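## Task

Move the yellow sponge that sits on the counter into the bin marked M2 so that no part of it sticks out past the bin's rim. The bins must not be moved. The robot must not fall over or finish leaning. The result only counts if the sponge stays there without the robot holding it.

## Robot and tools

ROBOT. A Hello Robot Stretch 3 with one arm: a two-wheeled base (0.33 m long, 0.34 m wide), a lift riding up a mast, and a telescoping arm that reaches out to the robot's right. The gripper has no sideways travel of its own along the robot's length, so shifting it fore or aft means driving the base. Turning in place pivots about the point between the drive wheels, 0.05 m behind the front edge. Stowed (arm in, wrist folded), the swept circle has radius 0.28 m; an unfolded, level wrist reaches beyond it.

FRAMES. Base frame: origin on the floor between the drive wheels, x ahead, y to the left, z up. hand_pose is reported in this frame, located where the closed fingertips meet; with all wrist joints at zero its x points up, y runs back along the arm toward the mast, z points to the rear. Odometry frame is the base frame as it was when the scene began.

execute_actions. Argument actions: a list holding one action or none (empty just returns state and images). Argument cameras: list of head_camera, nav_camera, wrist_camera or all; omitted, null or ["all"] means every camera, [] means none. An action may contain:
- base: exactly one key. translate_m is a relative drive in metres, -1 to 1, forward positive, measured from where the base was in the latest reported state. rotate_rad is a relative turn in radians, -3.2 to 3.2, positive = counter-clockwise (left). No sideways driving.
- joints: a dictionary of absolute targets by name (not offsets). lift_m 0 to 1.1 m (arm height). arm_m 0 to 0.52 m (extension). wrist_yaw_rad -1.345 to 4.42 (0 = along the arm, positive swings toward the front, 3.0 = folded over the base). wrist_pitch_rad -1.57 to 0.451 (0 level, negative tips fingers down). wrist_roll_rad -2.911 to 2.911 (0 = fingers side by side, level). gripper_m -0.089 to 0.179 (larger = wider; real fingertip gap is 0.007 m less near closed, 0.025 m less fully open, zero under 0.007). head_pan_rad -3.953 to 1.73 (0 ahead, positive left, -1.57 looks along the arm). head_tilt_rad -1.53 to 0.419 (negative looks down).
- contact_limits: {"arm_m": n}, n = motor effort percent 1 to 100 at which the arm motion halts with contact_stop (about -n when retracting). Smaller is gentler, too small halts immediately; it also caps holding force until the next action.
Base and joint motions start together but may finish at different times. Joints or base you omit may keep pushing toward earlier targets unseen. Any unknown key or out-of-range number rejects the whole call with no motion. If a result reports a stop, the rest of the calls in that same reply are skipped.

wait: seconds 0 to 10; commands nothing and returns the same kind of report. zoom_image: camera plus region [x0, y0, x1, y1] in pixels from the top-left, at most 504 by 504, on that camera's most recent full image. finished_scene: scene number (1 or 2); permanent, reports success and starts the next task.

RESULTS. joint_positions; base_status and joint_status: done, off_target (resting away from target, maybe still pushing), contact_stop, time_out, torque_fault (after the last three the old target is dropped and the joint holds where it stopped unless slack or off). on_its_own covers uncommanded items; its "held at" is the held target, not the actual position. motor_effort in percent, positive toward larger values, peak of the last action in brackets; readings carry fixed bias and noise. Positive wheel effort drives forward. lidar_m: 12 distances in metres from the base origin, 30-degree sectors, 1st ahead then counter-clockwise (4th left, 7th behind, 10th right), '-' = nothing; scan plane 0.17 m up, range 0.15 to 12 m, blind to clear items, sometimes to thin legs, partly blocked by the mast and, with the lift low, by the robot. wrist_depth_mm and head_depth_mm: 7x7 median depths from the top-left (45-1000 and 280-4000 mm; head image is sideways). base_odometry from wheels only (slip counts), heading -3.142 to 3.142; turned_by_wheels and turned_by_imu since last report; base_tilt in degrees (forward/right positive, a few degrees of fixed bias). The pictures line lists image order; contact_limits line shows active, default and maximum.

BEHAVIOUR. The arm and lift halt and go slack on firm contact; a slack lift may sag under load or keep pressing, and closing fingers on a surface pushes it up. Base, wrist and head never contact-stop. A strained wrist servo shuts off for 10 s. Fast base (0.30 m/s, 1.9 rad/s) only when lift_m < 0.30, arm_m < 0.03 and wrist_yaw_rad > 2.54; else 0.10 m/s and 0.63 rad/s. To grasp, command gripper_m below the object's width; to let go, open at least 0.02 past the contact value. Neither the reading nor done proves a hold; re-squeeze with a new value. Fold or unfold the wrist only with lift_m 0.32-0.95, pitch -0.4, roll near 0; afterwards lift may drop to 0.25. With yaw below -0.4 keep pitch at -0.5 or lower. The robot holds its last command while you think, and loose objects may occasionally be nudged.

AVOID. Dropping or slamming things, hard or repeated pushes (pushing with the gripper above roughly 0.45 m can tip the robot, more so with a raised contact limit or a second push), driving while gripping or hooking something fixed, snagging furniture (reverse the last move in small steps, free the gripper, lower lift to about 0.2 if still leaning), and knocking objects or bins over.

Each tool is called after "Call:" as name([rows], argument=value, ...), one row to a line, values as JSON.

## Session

Call:
execute_actions([
  {"joints":{"head_tilt_rad":-0.3}},
])

Scene clock: 0.77 s.
base_odometry: x=+0.000 y=+0.000 heading=+0.000 (m, m, rad; odometry frame)
turned_by_wheels: +0.000 (rad since the last result)
turned_by_imu: +0.000 (rad since the last result)
base_tilt: forward=+1.0 right=-0.1 (deg)
lidar_m: 1.56 0.96 1.03 1.55 2.76 2.64 2.79 2.59 1.25 1.01 1.00 1.08
head_depth_mm: 1262 1318 1364 1431 1506 1574 1474 / 1452 1543 1611 1697 1780 1800 1468 / 1542 1620 1708 1841 1941 1913 1489 / 1472 1547 1633 1733 1838 1899 1498 / 1412 1470 1556 1651 1740 1824 1501 / 1344 1407 1486 1563 1647 1728 1498 / 1293 1355 1417 1483 1577 1666 1429
base_status: not commanded
joint_positions: lift_m=+0.574 arm_m=-0.001 wrist_yaw_rad=+3.019 wrist_pitch_rad=-0.481 wrist_roll_rad=+0.011 gripper_m=+0.037 head_pan_rad=-0.019 head_tilt_rad=-0.296
joint_status: all done
motor_effort: left_wheel=+0(0) right_wheel=+0(1) lift_m=+18(19) arm_m=+0(0) wrist_yaw_rad=-1(1) wrist_pitch_rad=+7(6) wrist_roll_rad=+0(0) gripper_m=+0(0) head_pan_rad=+0(1) head_tilt_rad=-2(26) (%)
hand_pose: x=+0.0052 y=+0.0706 z=+0.5724 quat_wxyz=(+0.211, +0.699, +0.125, +0.671) (m; base frame)
wrist_depth_mm: - - - - - 981 768 / - - - - - - 798 / - - - - - - 839 / - - - - - - 867 / 874 924 - 964 955 992 941 / 779 778 - 810 825 835 857 / 693 680 674 711 713 722 741
pictures: head_camera (sideways: a quarter turn clockwise sets it upright), nav_camera (sideways: a quarter turn counterclockwise sets it upright), wrist_camera
Images, in order (width x height): head_camera 896x504, nav_camera 672x504, wrist_camera 644x364.

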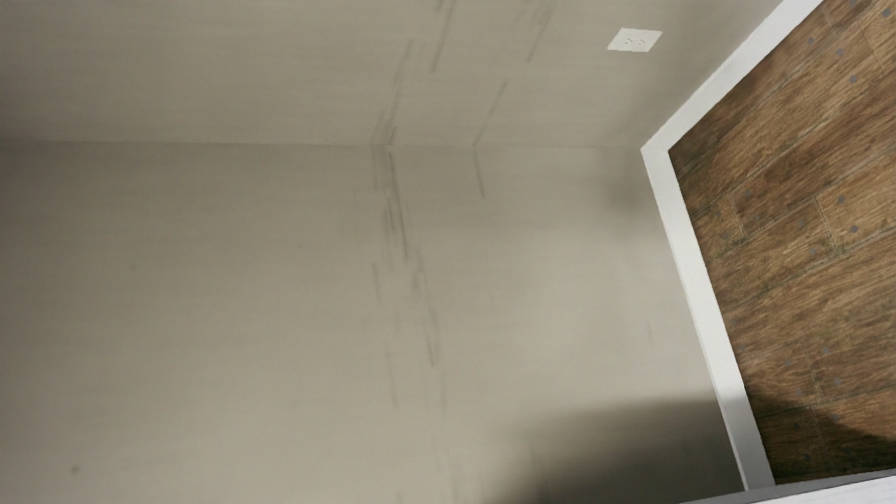

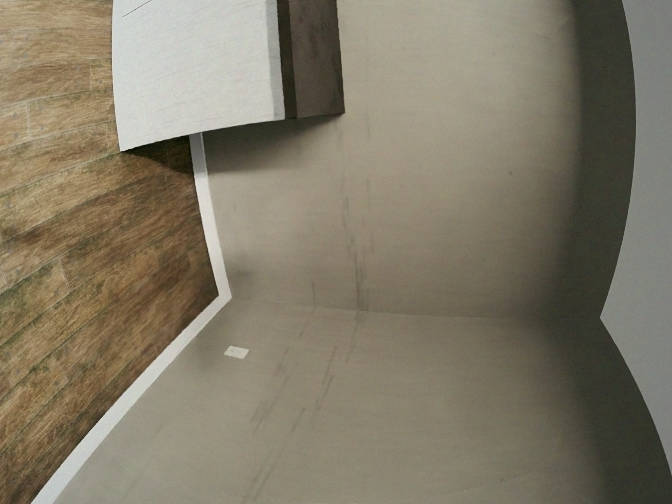

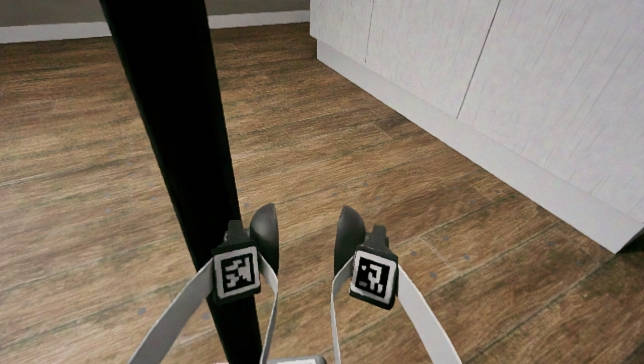

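Call:
execute_actions([
  {"base":{"rotate_rad":1.4},"joints":{"lift_m":0.9,"wrist_pitch_rad":-0.4,"head_pan_rad":-0.35}},
])

Scene clock: 6.47 s.
base_odometry: x=+0.000 y=+0.000 heading=+1.400 (m, m, rad; odometry frame)
turned_by_wheels: +1.400 (rad since the last result)
turned_by_imu: +1.391 (rad since the last result)
base_tilt: forward=+1.0 right=-0.1 (deg)
lidar_m: 1.29 2.75 2.63 3.32 2.79 1.46 1.05 1.00 1.02 1.37 0.96 0.98
head_depth_mm: 1376 1442 1512 1300 1020 1085 1152 / 1462 1543 1613 1320 1109 1180 1270 / 1567 1665 1765 1349 1208 1281 1396 / 1691 1807 1909 1354 1325 1426 1493 / 1847 1966 2110 1419 1465 1613 1502 / 2022 2141 2313 1547 1624 1775 1510 / 2239 2401 2630 1744 1847 1959 1510
base_status: done
joint_positions: lift_m=+0.900 arm_m=-0.001 wrist_yaw_rad=+3.019 wrist_pitch_rad=-0.422 wrist_roll_rad=+0.011 gripper_m=+0.037 head_pan_rad=-0.343 head_tilt_rad=-0.296
joint_status: all done
motor_effort: left_wheel=-2(9) right_wheel=+3(7) lift_m=+23(25) arm_m=+0(1) wrist_yaw_rad=-1(0) wrist_pitch_rad=+10(11) wrist_roll_rad=+0(0) gripper_m=+0(1) head_pan_rad=-3(17) head_tilt_rad=-2(2) (%)
hand_pose: x=+0.0062 y=+0.0784 z=+0.9115 quat_wxyz=(+0.191, +0.703, +0.104, +0.677) (m; base frame)
wrist_depth_mm: - - - - - - - / - - - - - - - / - - - - - - - / - - - - - - - / - - - - - - - / - - - - - - - / - - - - - - -
pictures: head_camera (sideways: a quarter turn clockwise sets it upright), nav_camera (sideways: a quarter turn counterclockwise sets it upright), wrist_camera
Images, in order (width x height): head_camera 896x504, nav_camera 672x504, wrist_camera 644x364.

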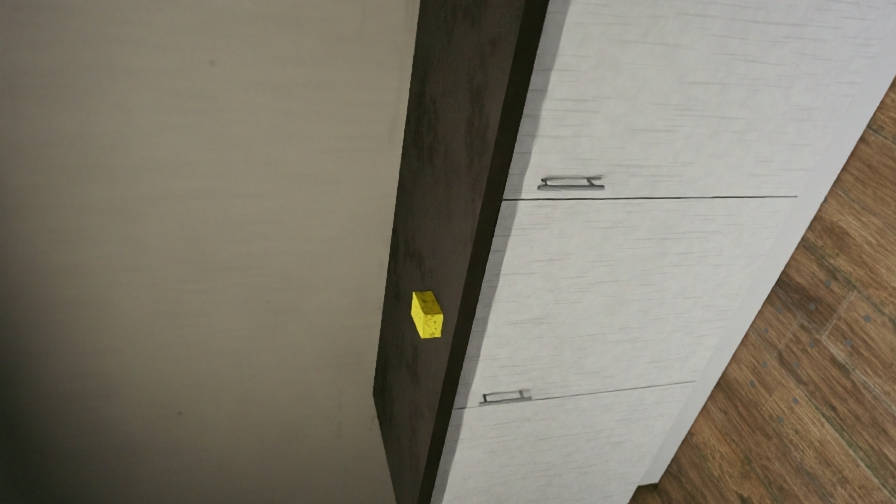

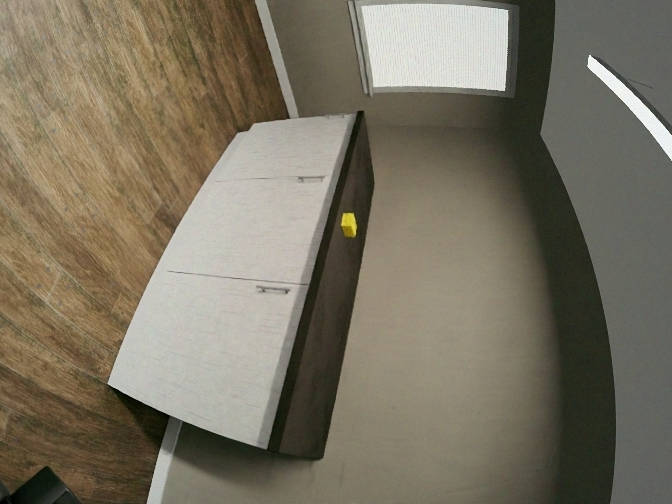

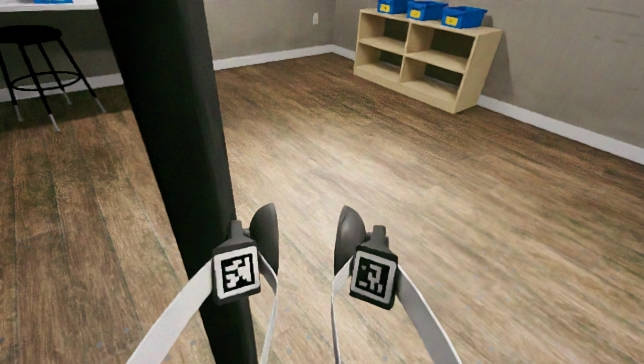

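Call:
execute_actions([
  {"base":{"translate_m":0.75},"joints":{"wrist_yaw_rad":0}},
], cameras=[])

Call:
execute_actions([
  {"base":{"rotate_rad":0.58},"joints":{"lift_m":1.0,"gripper_m":0.17,"wrist_pitch_rad":-0.25,"head_pan_rad":1.6,"head_tilt_rad":-0.15}},
], cameras=[])

Call:
execute_actions([
  {"base":{"translate_m":0.39},"joints":{"arm_m":0.1}},
])

Call:
zoom_image(camera="head_camera", region=[400,150,560,450])

Scene clock: 18.90 s.
base_odometry: x=+0.128 y=+0.739 heading=+1.400 (m, m, rad; odometry frame)
turned_by_wheels: +0.000 (rad since the last result)
turned_by_imu: +0.000 (rad since the last result)
base_tilt: forward=+0.8 right=+0.0 (deg)
lidar_m: 0.75 2.12 2.18 2.77 3.31 2.39 1.71 1.62 1.68 0.58 0.55 0.57
head_depth_mm: 1012 1062 1118 1149 800 605 644 / 1082 1143 1203 1226 800 655 706 / 1160 1225 1305 1326 748 715 776 / 1255 1329 1425 1356 821 800 869 / 1360 1439 1549 1379 867 883 982 / 1490 1598 1722 1399 938 1012 1137 / 1643 1772 1938 1961 1025 1168 1378
base_status: done
joint_positions: lift_m=+0.900 arm_m=-0.001 wrist_yaw_rad=+0.002 wrist_pitch_rad=-0.422 wrist_roll_rad=+0.011 gripper_m=+0.037 head_pan_rad=-0.343 head_tilt_rad=-0.296
joint_status: all done
motor_effort: left_wheel=-3(4) right_wheel=+2(8) lift_m=+24(23) arm_m=+1(1) wrist_yaw_rad=-2(2) wrist_pitch_rad=+10(10) wrist_roll_rad=+0(0) gripper_m=+0(0) head_pan_rad=-2(3) head_tilt_rad=-2(3) (%)
hand_pose: x=-0.0210 y=-0.3677 z=+0.9115 quat_wxyz=(+0.688, +0.148, -0.695, -0.148) (m; base frame)
wrist_depth_mm: 525 550 590 651 - - - / 332 348 369 422 516 - - / 280 328 398 483 - - - / 322 367 448 549 - - - / 347 407 473 604 - - - / 384 447 621 725 - - - / 421 501 650 918 - - -
pictures: none
No camera images: the call's "cameras" was empty. Leave "cameras" out to get every camera's image.

Scene clock: 20.80 s.
base_odometry: x=+0.128 y=+0.739 heading=+1.980 (m, m, rad; odometry frame)
turned_by_wheels: +0.580 (rad since the last result)
turned_by_imu: +0.577 (rad since the last result)
base_tilt: forward=+1.1 right=+0.0 (deg)
lidar_m: 2.11 2.21 2.77 2.97 2.26 1.67 1.62 0.78 0.57 0.55 0.57 0.79
head_depth_mm: 2497 3332 3485 3642 3527 2267 1692 / 2628 3418 3502 3609 3571 2314 1704 / - 3402 3574 3662 3275 2319 1699 / - 3389 3511 3636 3630 2342 1715 / - 3472 3567 3658 3520 2363 1729 / - 3491 3640 3634 3747 2423 - / - 3421 3578 3724 3804 - -
base_status: done
joint_positions: lift_m=+1.000 arm_m=-0.001 wrist_yaw_rad=+0.001 wrist_pitch_rad=-0.273 wrist_roll_rad=+0.011 gripper_m=+0.170 head_pan_rad=+1.593 head_tilt_rad=-0.162
joint_status: all done
motor_effort: left_wheel=-2(9) right_wheel=+3(8) lift_m=+24(23) arm_m=+0(1) wrist_yaw_rad=-2(3) wrist_pitch_rad=+11(13) wrist_roll_rad=+0(0) gripper_m=+0(92) head_pan_rad=+2(25) head_tilt_rad=+7(21) (%)
hand_pose: x=-0.0213 y=-0.3840 z=+1.0461 quat_wxyz=(+0.697, +0.096, -0.704, -0.097) (m; base frame)
wrist_depth_mm: 856 833 854 839 821 810 830 / 924 937 903 885 891 906 897 / 681 704 733 785 804 852 942 / 435 483 505 522 538 552 571 / 379 385 382 392 403 432 426 / 420 433 425 428 425 - 396 / 492 482 487 473 484 493 472
pictures: none
No camera images: the call's "cameras" was empty. Leave "cameras" out to get every camera's image.

Scene clock: 25.63 s.
base_odometry: x=-0.027 y=+1.097 heading=+1.980 (m, m, rad; odometry frame)
turned_by_wheels: +0.000 (rad since the last result)
turned_by_imu: +0.000 (rad since the last result)
base_tilt: forward=+1.0 right=-0.1 (deg)
lidar_m: 1.73 1.81 2.06 3.09 2.76 2.08 2.01 0.78 0.57 0.56 0.58 0.79
head_depth_mm: 2640 3412 3512 3574 3526 2285 1686 / 2838 3409 3474 3582 3560 2290 1714 / - 3376 3546 3643 3581 2348 1719 / - 3480 3460 3615 3385 2355 1716 / - 3467 3578 3653 3714 2348 1746 / - 3449 3614 3649 3789 2451 - / - 3460 3619 3715 3754 - -
base_status: done
joint_positions: lift_m=+1.000 arm_m=+0.100 wrist_yaw_rad=+0.001 wrist_pitch_rad=-0.273 wrist_roll_rad=+0.011 gripper_m=+0.170 head_pan_rad=+1.593 head_tilt_rad=-0.162
joint_status: all done
motor_effort: left_wheel=-3(5) right_wheel=+2(8) lift_m=+22(23) arm_m=+5(4) wrist_yaw_rad=-2(1) wrist_pitch_rad=+11(10) wrist_roll_rad=+0(0) gripper_m=+0(0) head_pan_rad=+2(2) head_tilt_rad=+7(6) (%)
hand_pose: x=-0.0213 y=-0.4849 z=+1.0461 quat_wxyz=(+0.697, +0.096, -0.704, -0.097) (m; base frame)
wrist_depth_mm: 787 755 763 768 752 740 752 / 857 809 807 821 807 791 803 / 683 697 737 770 803 835 830 / 473 493 496 524 542 555 580 / 364 384 383 335 401 433 420 / 309 303 307 315 321 - 335 / 336 291 288 288 287 293 292
pictures: head_camera (sideways: a quarter turn clockwise sets it upright), nav_camera (sideways: a quarter turn counterclockwise sets it upright), wrist_camera
Images, in order (width x height): head_camera 896x504, nav_camera 672x504, wrist_camera 644x364.

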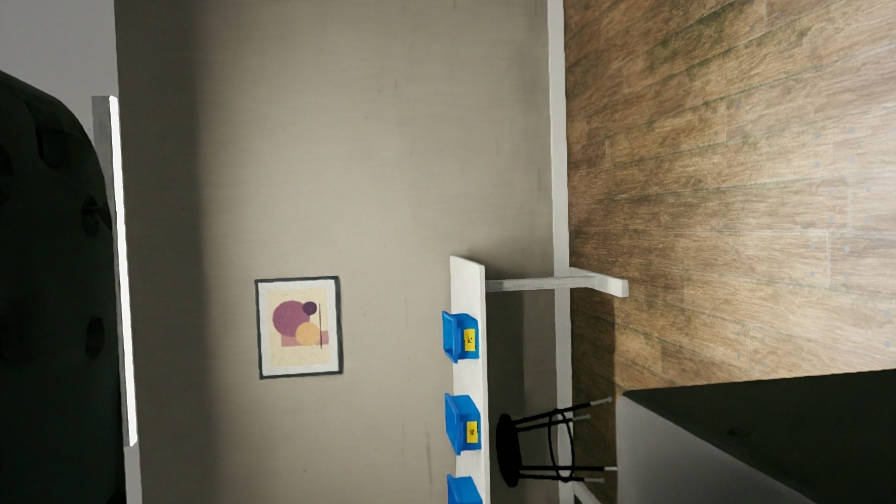

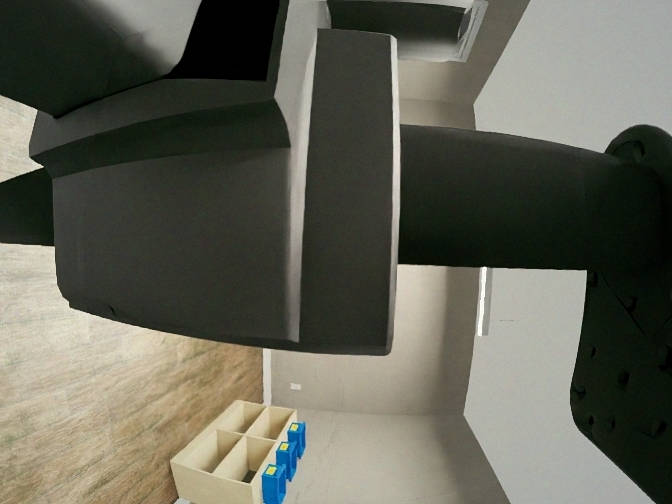

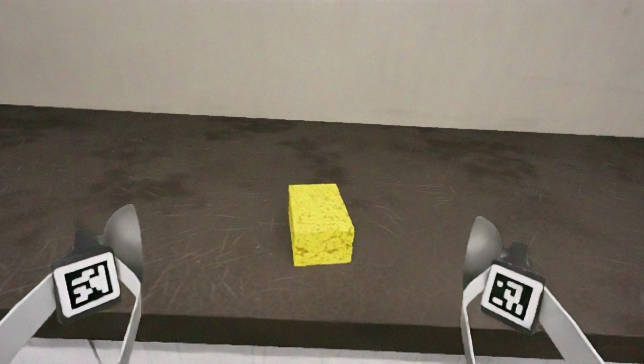

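Region (400, 150, 560, 450) of head_camera's 896x504 image, scaled by 1.680, with more detail than that image has; it fills the left 269 columns of this view, and the rest is white.

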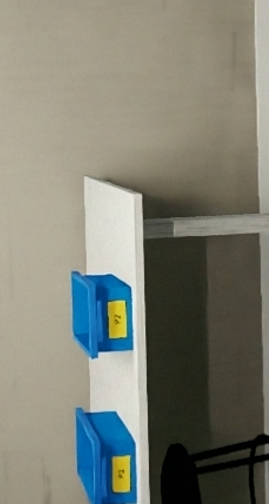

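Call:
execute_actions([
  {"joints":{"arm_m":0.265,"lift_m":0.89,"head_pan_rad":1.0}},
])

Call:
zoom_image(camera="head_camera", region=[430,120,580,360])

Scene clock: 32.83 s.
base_odometry: x=-0.027 y=+1.097 heading=+1.980 (m, m, rad; odometry frame)
turned_by_wheels: +0.000 (rad since the last result)
turned_by_imu: -0.001 (rad since the last result)
base_tilt: forward=+1.0 right=-0.2 (deg)
lidar_m: 1.73 1.81 2.06 3.09 2.76 2.07 2.02 0.78 0.57 0.56 0.58 0.79
head_depth_mm: 1981 2044 2101 2174 2252 2192 1696 / 2218 2331 2371 2442 2177 2208 1713 / 2485 2689 2754 2813 2665 2328 1724 / 2589 3181 3317 3282 2946 2333 1729 / 2540 3751 3783 3929 3414 2345 1730 / 2530 3494 3617 3785 3717 2375 1743 / 2491 3320 3419 3528 3478 2397 1743
base_status: not commanded
joint_positions: lift_m=+0.890 arm_m=+0.265 wrist_yaw_rad=+0.001 wrist_pitch_rad=-0.273 wrist_roll_rad=+0.011 gripper_m=+0.170 head_pan_rad=+1.007 head_tilt_rad=-0.162
joint_status: all done
motor_effort: left_wheel=-3(3) right_wheel=+2(2) lift_m=+14(21) arm_m=+4(5) wrist_yaw_rad=-1(1) wrist_pitch_rad=+11(11) wrist_roll_rad=+0(0) gripper_m=+0(0) head_pan_rad=-3(23) head_tilt_rad=+6(7) (%)
hand_pose: x=-0.0213 y=-0.6499 z=+0.9368 quat_wxyz=(+0.697, +0.096, -0.704, -0.097) (m; base frame)
wrist_depth_mm: 628 622 602 601 603 590 579 / 609 642 635 648 629 627 612 / 356 366 388 405 424 438 468 / 253 255 265 177 283 294 301 / 199 203 201 133 203 229 225 / - 162 164 125 158 - 179 / 132 136 137 136 142 142 150
pictures: head_camera (sideways: a quarter turn clockwise sets it upright), nav_camera (sideways: a quarter turn counterclockwise sets it upright), wrist_camera
Images, in order (width x height): head_camera 896x504, nav_camera 672x504, wrist_camera 644x364.

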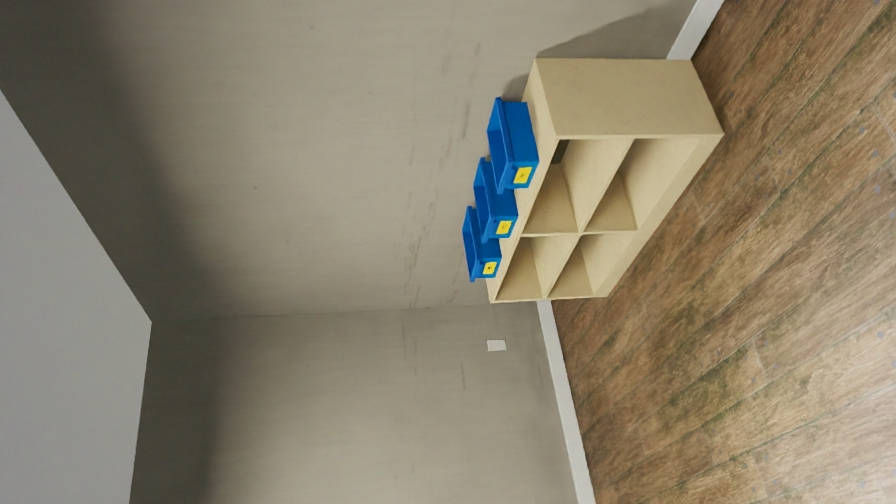

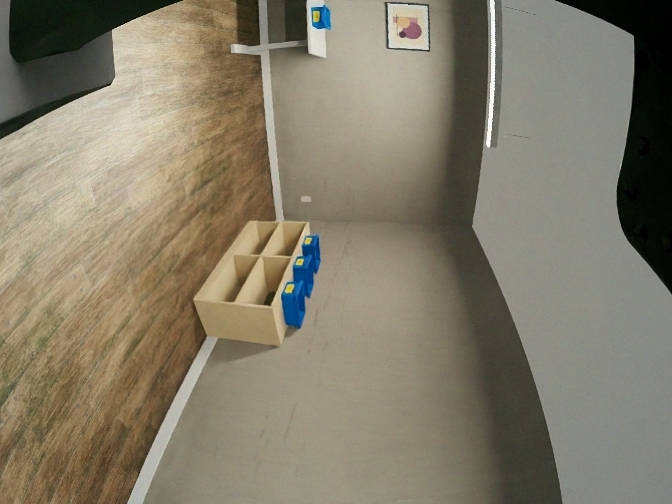

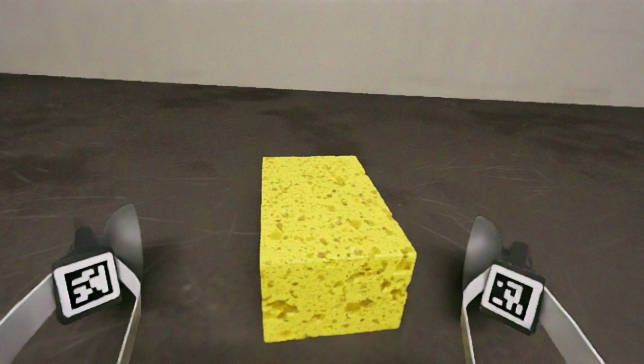

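Region (430, 120, 580, 360) of head_camera's 896x504 image, scaled by 2.100, with more detail than that image has; it fills the left 315 columns of this view, and the rest is white.

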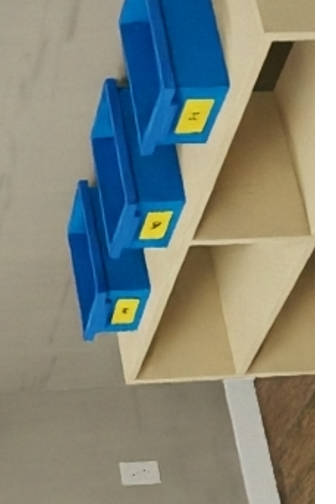

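Call:
execute_actions([
  {"joints":{"gripper_m":0.035}},
], cameras=[])

Call:
execute_actions([
  {"joints":{"lift_m":0.97}},
], cameras=[])

Call:
execute_actions([
  {"base":{"rotate_rad":1.05},"joints":{"arm_m":0,"head_pan_rad":-0.25,"head_tilt_rad":-0.4}},
], cameras=[])

Call:
execute_actions([
  {"base":{"translate_m":1.0}},
])

Call:
zoom_image(camera="head_camera", region=[330,150,530,450])

Scene clock: 38.00 s.
base_odometry: x=-0.027 y=+1.097 heading=+1.980 (m, m, rad; odometry frame)
turned_by_wheels: +0.000 (rad since the last result)
turned_by_imu: -0.001 (rad since the last result)
base_tilt: forward=+1.0 right=+0.0 (deg)
lidar_m: 1.73 1.81 2.05 3.10 2.76 2.08 2.01 0.78 0.58 0.55 0.58 0.80
head_depth_mm: 1974 2037 2108 2171 2245 2181 1707 / 2205 2305 2434 2442 2208 2205 1699 / 2433 2650 2767 2808 2645 2343 1716 / 2580 3160 3302 3296 2927 2340 1739 / 2541 3657 3807 3880 3394 2366 1739 / 2533 3503 3652 3742 3701 2386 1736 / 2493 3364 3440 3547 3523 2406 1768
base_status: not commanded
joint_positions: lift_m=+0.890 arm_m=+0.265 wrist_yaw_rad=+0.001 wrist_pitch_rad=-0.271 wrist_roll_rad=+0.011 gripper_m=+0.036 head_pan_rad=+1.007 head_tilt_rad=-0.162
joint_status: all done
motor_effort: left_wheel=-3(3) right_wheel=+2(2) lift_m=+14(14) arm_m=+4(4) wrist_yaw_rad=-2(1) wrist_pitch_rad=+10(11) wrist_roll_rad=+0(0) gripper_m=-16(97) head_pan_rad=-3(3) head_tilt_rad=+6(7) (%)
hand_pose: x=-0.0213 y=-0.6500 z=+0.9372 quat_wxyz=(+0.697, +0.096, -0.704, -0.096) (m; base frame)
wrist_depth_mm: 623 613 594 612 597 590 587 / 615 635 619 635 628 629 620 / 354 370 385 404 420 444 472 / 255 258 251 176 283 294 306 / 195 200 139 134 216 220 226 / 160 161 136 134 159 175 179 / 135 137 138 140 143 146 149
pictures: none
No camera images: the call's "cameras" was empty. Leave "cameras" out to get every camera's image.

Scene clock: 39.57 s.
base_odometry: x=-0.027 y=+1.097 heading=+1.980 (m, m, rad; odometry frame)
turned_by_wheels: +0.000 (rad since the last result)
turned_by_imu: +0.000 (rad since the last result)
base_tilt: forward=+1.1 right=-0.1 (deg)
lidar_m: 1.73 1.81 2.05 3.11 2.77 2.08 2.01 0.78 0.57 0.55 0.57 0.80
head_depth_mm: 1981 2037 2096 2167 2240 2189 1690 / 2203 2308 2407 2459 2212 2176 1701 / 2455 2671 2808 2811 2631 2335 1705 / 2588 3166 3327 3278 2935 2346 1725 / 2545 3706 3780 3894 3389 2355 1732 / 2554 3480 3599 3749 3696 2399 1746 / 2497 3357 3384 3496 3516 2421 1745
base_status: not commanded
joint_positions: lift_m=+0.970 arm_m=+0.265 wrist_yaw_rad=+0.001 wrist_pitch_rad=-0.271 wrist_roll_rad=+0.011 gripper_m=+0.036 head_pan_rad=+1.007 head_tilt_rad=-0.162
joint_status: all done
motor_effort: left_wheel=-3(3) right_wheel=+3(2) lift_m=+24(24) arm_m=+4(4) wrist_yaw_rad=-1(1) wrist_pitch_rad=+10(10) wrist_roll_rad=+0(0) gripper_m=-17(16) head_pan_rad=-3(2) head_tilt_rad=+7(7) (%)
hand_pose: x=-0.0213 y=-0.6500 z=+1.0166 quat_wxyz=(+0.697, +0.096, -0.704, -0.096) (m; base frame)
wrist_depth_mm: 608 623 609 599 599 602 581 / 653 655 642 650 645 641 640 / 600 612 625 664 670 665 683 / 411 425 411 177 463 485 502 / 316 324 138 134 355 357 371 / 260 263 136 134 257 283 293 / 219 222 222 223 230 240 241
pictures: none
No camera images: the call's "cameras" was empty. Leave "cameras" out to get every camera's image.

Scene clock: 42.73 s.
base_odometry: x=-0.027 y=+1.097 heading=+3.029 (m, m, rad; odometry frame)
turned_by_wheels: +1.050 (rad since the last result)
turned_by_imu: +1.044 (rad since the last result)
base_tilt: forward=+1.0 right=-0.2 (deg)
lidar_m: 2.06 3.55 2.75 2.07 2.04 0.78 0.58 0.55 0.58 0.79 1.73 1.81
head_depth_mm: 1644 1746 1870 1987 2060 1701 1364 / 1772 1920 2041 2186 2210 1704 1380 / 1954 2113 2269 2407 2266 1707 1368 / 2146 2361 2462 2303 2279 1726 1382 / 2417 2640 2694 2676 2316 1725 1389 / 2758 3014 3189 3017 2312 1741 1380 / 3157 3468 3674 3498 2341 1739 1394
base_status: done
joint_positions: lift_m=+0.970 arm_m=+0.000 wrist_yaw_rad=+0.001 wrist_pitch_rad=-0.271 wrist_roll_rad=+0.011 gripper_m=+0.036 head_pan_rad=-0.243 head_tilt_rad=-0.395
joint_status: all done
motor_effort: left_wheel=-2(9) right_wheel=+3(10) lift_m=+23(23) arm_m=-3(5) wrist_yaw_rad=-1(2) wrist_pitch_rad=+10(10) wrist_roll_rad=+0(0) gripper_m=-16(16) head_pan_rad=-3(27) head_tilt_rad=-3(26) (%)
hand_pose: x=-0.0214 y=-0.3858 z=+1.0166 quat_wxyz=(+0.697, +0.095, -0.704, -0.096) (m; base frame)
wrist_depth_mm: - - - - - - 822 / - - - - - - 829 / - - - - 697 754 790 / - - - 177 599 488 504 / - - 138 134 564 442 376 / - - 136 134 571 465 359 / - - - - 716 471 378
pictures: none
No camera images: the call's "cameras" was empty. Leave "cameras" out to get every camera's image.

Scene clock: 53.67 s.
base_odometry: x=-1.021 y=+1.209 heading=+3.029 (m, m, rad; odometry frame)
turned_by_wheels: +0.000 (rad since the last result)
turned_by_imu: +0.000 (rad since the last result)
base_tilt: forward=+1.0 right=-0.3 (deg)
lidar_m: 1.54 2.70 2.36 2.56 2.51 1.99 1.47 1.42 1.74 1.30 1.26 1.10
head_depth_mm: 1183 1259 1347 1432 1498 1597 1362 / 1292 1384 1474 1530 1370 1524 1364 / 1416 1517 1637 1600 1474 1560 1379 / 1569 1697 1840 1657 1781 1670 1376 / 1761 1913 2096 1770 1880 1719 1387 / 1995 2201 2449 2113 2218 1739 1388 / 2302 2562 2756 2892 2351 1736 1397
base_status: done
joint_positions: lift_m=+0.970 arm_m=+0.000 wrist_yaw_rad=+0.001 wrist_pitch_rad=-0.271 wrist_roll_rad=+0.011 gripper_m=+0.036 head_pan_rad=-0.243 head_tilt_rad=-0.395
joint_status: not commanded
motor_effort: left_wheel=-3(4) right_wheel=+2(8) lift_m=+23(23) arm_m=-3(2) wrist_yaw_rad=-1(2) wrist_pitch_rad=+10(10) wrist_roll_rad=+0(0) gripper_m=-16(16) head_pan_rad=-3(2) head_tilt_rad=-2(2) (%)
hand_pose: x=-0.0214 y=-0.3858 z=+1.0166 quat_wxyz=(+0.697, +0.095, -0.704, -0.096) (m; base frame)
wrist_depth_mm: 797 884 971 - - - - / 812 919 - - - - - / 847 956 - - - - - / 914 - - 178 - - - / 972 - 139 134 - - - / - - 137 134 - - - / - - - - - - -
pictures: head_camera (sideways: a quarter turn clockwise sets it upright), nav_camera (sideways: a quarter turn counterclockwise sets it upright), wrist_camera
Images, in order (width x height): head_camera 896x504, nav_camera 672x504, wrist_camera 644x364.

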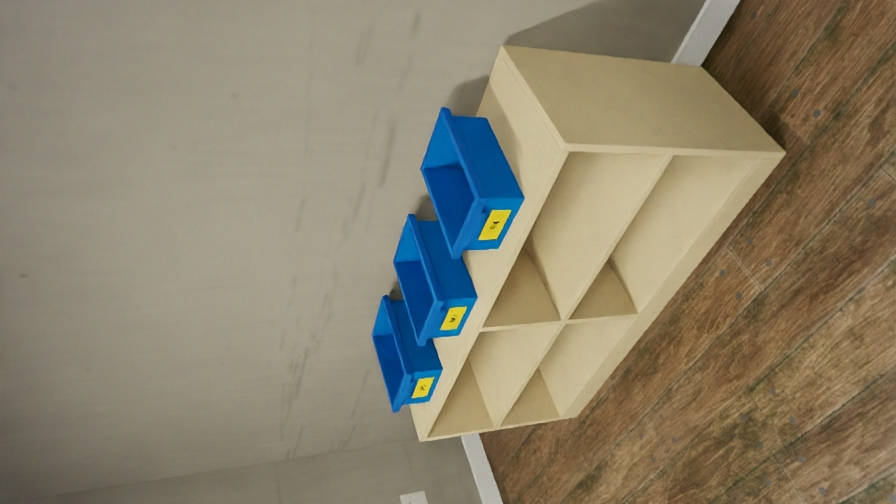

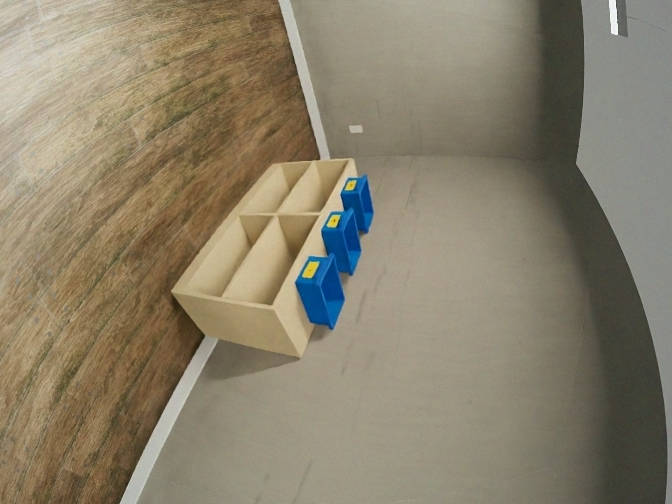

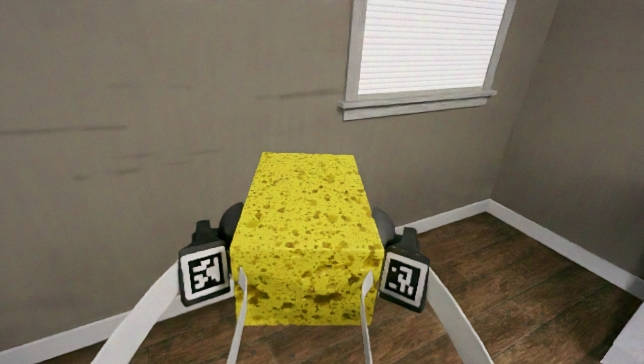

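Region (330, 150, 530, 450) of head_camera's 896x504 image, scaled by 1.680, with more detail than that image has.

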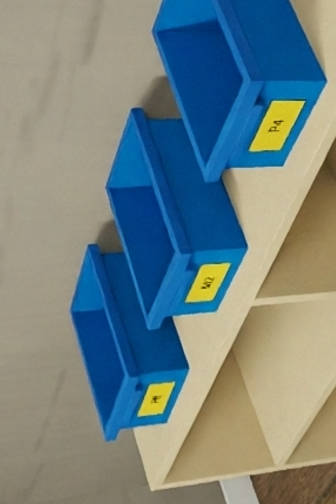

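Call:
execute_actions([
  {"base":{"translate_m":0.7},"joints":{"head_pan_rad":-1.57,"head_tilt_rad":-0.7,"lift_m":0.9,"wrist_pitch_rad":-0.6}},
], cameras=[])

Call:
execute_actions([
  {"base":{"rotate_rad":0.51}},
], cameras=[])

Call:
execute_actions([
  {"base":{"translate_m":0.69},"joints":{"arm_m":0.4}},
])

Scene clock: 66.67 s.
base_odometry: x=-1.717 y=+1.287 heading=+3.029 (m, m, rad; odometry frame)
turned_by_wheels: +0.000 (rad since the last result)
turned_by_imu: +0.000 (rad since the last result)
base_tilt: forward=+1.0 right=-0.2 (deg)
lidar_m: 0.85 2.09 1.97 2.32 2.84 2.94 2.10 2.02 1.28 0.96 0.55 0.90
head_depth_mm: 1052 1215 1430 1758 1684 - - / 990 1131 1316 1573 1653 - - / 931 1055 1214 1442 1629 - - / 883 993 1130 1321 1484 1324 1156 / 838 934 1058 1223 1439 1364 1167 / 795 884 993 1133 1324 1376 1179 / 756 833 938 1060 1217 997 1096
base_status: done
joint_positions: lift_m=+0.900 arm_m=+0.000 wrist_yaw_rad=+0.001 wrist_pitch_rad=-0.613 wrist_roll_rad=+0.011 gripper_m=+0.036 head_pan_rad=-1.563 head_tilt_rad=-0.691
joint_status: all done
motor_effort: left_wheel=-3(5) right_wheel=+2(6) lift_m=+13(21) arm_m=-3(3) wrist_yaw_rad=-1(2) wrist_pitch_rad=+6(10) wrist_roll_rad=+0(0) gripper_m=-16(16) head_pan_rad=-3(27) head_tilt_rad=-6(28) (%)
hand_pose: x=-0.0214 y=-0.3411 z=+0.8720 quat_wxyz=(+0.671, +0.212, -0.678, -0.215) (m; base frame)
wrist_depth_mm: 579 637 712 814 958 - - / 616 703 794 914 - - - / 634 765 905 - - - - / 538 887 - 178 - - - / 464 884 138 134 - - - / 649 662 137 134 - - - / 618 825 987 933 972 - -
pictures: none
No camera images: the call's "cameras" was empty. Leave "cameras" out to get every camera's image.

Scene clock: 68.63 s.
base_odometry: x=-1.717 y=+1.287 heading=-2.744 (m, m, rad; odometry frame)
turned_by_wheels: +0.510 (rad since the last result)
turned_by_imu: +0.507 (rad since the last result)
base_tilt: forward=+1.0 right=+0.0 (deg)
lidar_m: 2.09 1.96 2.32 2.81 2.94 2.10 2.02 1.30 0.96 0.55 0.92 0.85
head_depth_mm: 770 868 999 1164 1348 - - / 771 868 998 1162 1363 - - / 770 870 994 1170 1331 - - / 770 871 999 1144 1170 1119 1157 / 775 873 1001 1071 913 1076 1171 / 771 871 996 1004 887 1088 1170 / 773 869 999 1009 844 1085 1178
base_status: done
joint_positions: lift_m=+0.900 arm_m=+0.000 wrist_yaw_rad=+0.001 wrist_pitch_rad=-0.613 wrist_roll_rad=+0.011 gripper_m=+0.036 head_pan_rad=-1.563 head_tilt_rad=-0.691
joint_status: not commanded
motor_effort: left_wheel=-2(7) right_wheel=+2(7) lift_m=+14(14) arm_m=-3(3) wrist_yaw_rad=-1(1) wrist_pitch_rad=+6(6) wrist_roll_rad=+1(0) gripper_m=-16(16) head_pan_rad=-3(3) head_tilt_rad=-4(6) (%)
hand_pose: x=-0.0214 y=-0.3411 z=+0.8720 quat_wxyz=(+0.671, +0.212, -0.678, -0.215) (m; base frame)
wrist_depth_mm: 684 668 682 678 669 646 649 / 594 681 745 756 749 741 743 / 469 487 637 868 858 829 858 / 512 525 527 176 - - 1000 / 768 770 139 134 - - - / 819 951 136 134 - - - / 919 943 942 962 - - -
pictures: none
No camera images: the call's "cameras" was empty. Leave "cameras" out to get every camera's image.

Scene clock: 76.50 s.
base_odometry: x=-2.353 y=+1.020 heading=-2.744 (m, m, rad; odometry frame)
turned_by_wheels: +0.000 (rad since the last result)
turned_by_imu: -0.001 (rad since the last result)
base_tilt: forward=+0.9 right=-0.2 (deg)
lidar_m: 1.41 1.47 1.44 2.79 2.92 2.82 2.71 0.83 0.88 0.55 0.79 0.79
head_depth_mm: 780 880 976 - 898 1177 1160 / 779 864 1050 1055 902 1189 1157 / 779 853 - 1006 854 1189 1161 / 781 881 996 1009 854 1074 1173 / 783 886 1013 1070 912 1073 1172 / 783 882 1015 1014 888 1081 1170 / 785 884 1012 1008 857 1082 1169
base_status: done
joint_positions: lift_m=+0.900 arm_m=+0.400 wrist_yaw_rad=+0.001 wrist_pitch_rad=-0.613 wrist_roll_rad=+0.011 gripper_m=+0.036 head_pan_rad=-1.563 head_tilt_rad=-0.692
joint_status: all done
motor_effort: left_wheel=-3(4) right_wheel=+2(7) lift_m=+13(14) arm_m=+3(4) wrist_yaw_rad=-2(1) wrist_pitch_rad=+6(6) wrist_roll_rad=+0(0) gripper_m=-16(16) head_pan_rad=-2(3) head_tilt_rad=-4(4) (%)
hand_pose: x=-0.0215 y=-0.7404 z=+0.8719 quat_wxyz=(+0.671, +0.212, -0.678, -0.215) (m; base frame)
wrist_depth_mm: 304 297 292 290 288 286 281 / 345 338 332 326 327 322 318 / 399 394 388 378 373 368 364 / 387 449 442 177 440 436 430 / 400 454 138 134 468 482 382 / 320 403 136 133 395 425 427 / 316 367 357 369 361 392 330
pictures: head_camera (sideways: a quarter turn clockwise sets it upright), nav_camera (sideways: a quarter turn counterclockwise sets it upright), wrist_camera
Images, in order (width x height): head_camera 896x504, nav_camera 672x504, wrist_camera 644x364.

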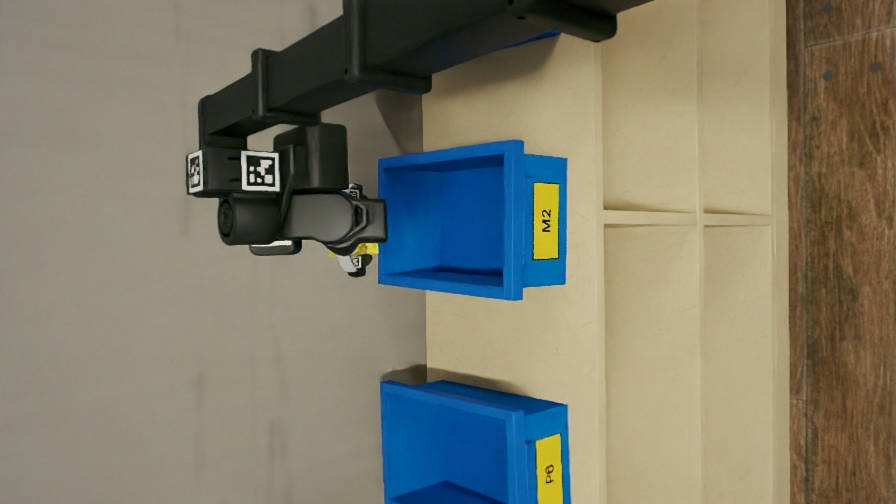

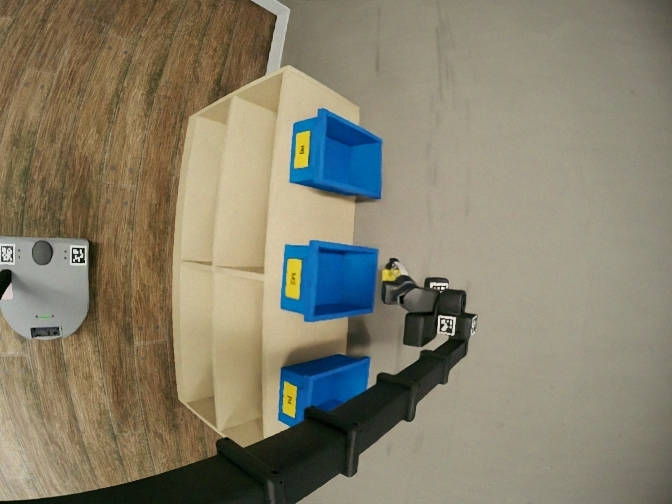

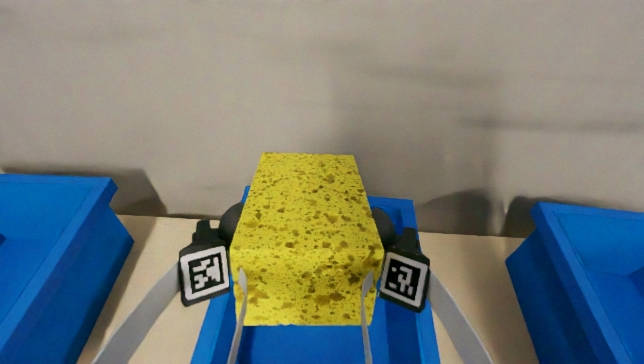

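Call:
execute_actions([
  {"base":{"translate_m":-0.015},"joints":{"arm_m":0.42,"lift_m":0.735}},
], cameras=[])

Call:
execute_actions([
  {"joints":{"gripper_m":0.1}},
], cameras=[])

Call:
execute_actions([
  {"joints":{"lift_m":0.83}},
], cameras=[])

Call:
finished_scene(scene=2)

Scene clock: 81.83 s.
base_odometry: x=-2.339 y=+1.026 heading=-2.744 (m, m, rad; odometry frame)
turned_by_wheels: +0.000 (rad since the last result)
turned_by_imu: -0.001 (rad since the last result)
base_tilt: forward=+1.0 right=-0.1 (deg)
lidar_m: 1.42 1.48 1.45 2.79 2.92 2.79 2.69 0.82 0.85 0.55 0.81 0.80
head_depth_mm: 780 882 1007 1003 854 - - / 780 877 1010 1097 916 1203 1165 / 780 881 990 959 852 1198 1165 / 783 883 1008 1017 860 1071 1165 / 783 882 1015 1035 890 1074 1174 / 781 879 1007 1019 910 1077 1173 / 781 883 1016 1037 860 1079 1179
base_status: done
joint_positions: lift_m=+0.735 arm_m=+0.420 wrist_yaw_rad=+0.001 wrist_pitch_rad=-0.613 wrist_roll_rad=+0.011 gripper_m=+0.036 head_pan_rad=-1.563 head_tilt_rad=-0.692
joint_status: all done
motor_effort: left_wheel=-2(9) right_wheel=+2(5) lift_m=+14(14) arm_m=+4(5) wrist_yaw_rad=-1(1) wrist_pitch_rad=+6(6) wrist_roll_rad=+0(0) gripper_m=-16(16) head_pan_rad=-3(3) head_tilt_rad=-6(5) (%)
hand_pose: x=-0.0215 y=-0.7603 z=+0.7069 quat_wxyz=(+0.671, +0.212, -0.678, -0.215) (m; base frame)
wrist_depth_mm: 278 276 272 272 267 265 264 / 319 312 234 238 235 301 295 / 350 341 258 260 245 335 339 / 302 166 240 176 271 316 313 / 260 158 138 134 202 152 282 / 120 152 136 134 178 132 261 / 121 182 214 215 217 117 231
pictures: none
No camera images: the call's "cameras" was empty. Leave "cameras" out to get every camera's image.

Scene clock: 82.97 s.
base_odometry: x=-2.339 y=+1.026 heading=-2.744 (m, m, rad; odometry frame)
turned_by_wheels: +0.000 (rad since the last result)
turned_by_imu: +0.000 (rad since the last result)
base_tilt: forward=+0.9 right=+0.0 (deg)
lidar_m: 1.42 1.48 1.45 2.78 2.92 2.79 2.69 0.82 0.86 0.55 0.81 0.81
head_depth_mm: 782 883 1009 1003 854 - - / 780 881 1004 1098 915 1208 1160 / 779 877 993 957 856 1188 1165 / 784 882 1011 1017 856 1075 1162 / 783 882 1014 1038 888 1076 1174 / 782 879 1016 1023 911 1080 1173 / 779 882 1011 1034 861 1083 1174
base_status: not commanded
joint_positions: lift_m=+0.735 arm_m=+0.420 wrist_yaw_rad=+0.001 wrist_pitch_rad=-0.613 wrist_roll_rad=+0.011 gripper_m=+0.100 head_pan_rad=-1.563 head_tilt_rad=-0.692
joint_status: all done
motor_effort: left_wheel=-2(2) right_wheel=+3(3) lift_m=+14(15) arm_m=+4(4) wrist_yaw_rad=-2(1) wrist_pitch_rad=+6(6) wrist_roll_rad=+0(0) gripper_m=+1(89) head_pan_rad=-3(3) head_tilt_rad=-4(4) (%)
hand_pose: x=-0.0215 y=-0.7603 z=+0.7069 quat_wxyz=(+0.671, +0.212, -0.678, -0.215) (m; base frame)
wrist_depth_mm: 279 278 275 271 266 266 261 / 319 315 235 238 236 299 294 / 352 336 257 262 247 340 340 / 301 165 296 301 270 321 316 / 260 149 273 273 265 152 282 / 120 142 232 199 242 130 259 / - 181 215 176 213 117 232
pictures: none
No camera images: the call's "cameras" was empty. Leave "cameras" out to get every camera's image.

Scene clock: 84.67 s.
base_odometry: x=-2.339 y=+1.026 heading=-2.744 (m, m, rad; odometry frame)
turned_by_wheels: +0.000 (rad since the last result)
turned_by_imu: +0.000 (rad since the last result)
base_tilt: forward=+1.0 right=-0.1 (deg)
lidar_m: 1.42 1.49 1.45 2.78 2.92 2.79 2.69 0.82 0.85 0.55 0.81 0.80
head_depth_mm: 780 879 1007 1037 - 1208 1159 / 779 878 963 1024 902 1181 1166 / 779 880 - 1013 858 1186 1163 / 781 882 995 1015 854 1077 1169 / 781 883 1013 1035 888 1072 1174 / 784 884 1014 1022 909 1078 1171 / 784 883 1015 1038 859 1081 1178
base_status: not commanded
joint_positions: lift_m=+0.830 arm_m=+0.420 wrist_yaw_rad=+0.001 wrist_pitch_rad=-0.613 wrist_roll_rad=+0.011 gripper_m=+0.100 head_pan_rad=-1.563 head_tilt_rad=-0.692
joint_status: all done
motor_effort: left_wheel=-2(2) right_wheel=+3(3) lift_m=+23(25) arm_m=+4(4) wrist_yaw_rad=-1(2) wrist_pitch_rad=+6(7) wrist_roll_rad=+0(0) gripper_m=+0(0) head_pan_rad=-3(3) head_tilt_rad=-5(4) (%)
hand_pose: x=-0.0215 y=-0.7603 z=+0.8013 quat_wxyz=(+0.671, +0.212, -0.678, -0.215) (m; base frame)
wrist_depth_mm: 282 279 274 271 268 268 264 / 318 318 310 307 301 302 296 / 363 367 358 356 352 345 342 / 319 425 316 313 385 409 327 / 330 383 366 373 359 407 309 / 321 338 335 342 337 363 288 / 302 213 292 271 235 325 282
pictures: none
No camera images: the call's "cameras" was empty. Leave "cameras" out to get every camera's image.

The scene is finished: the task was done.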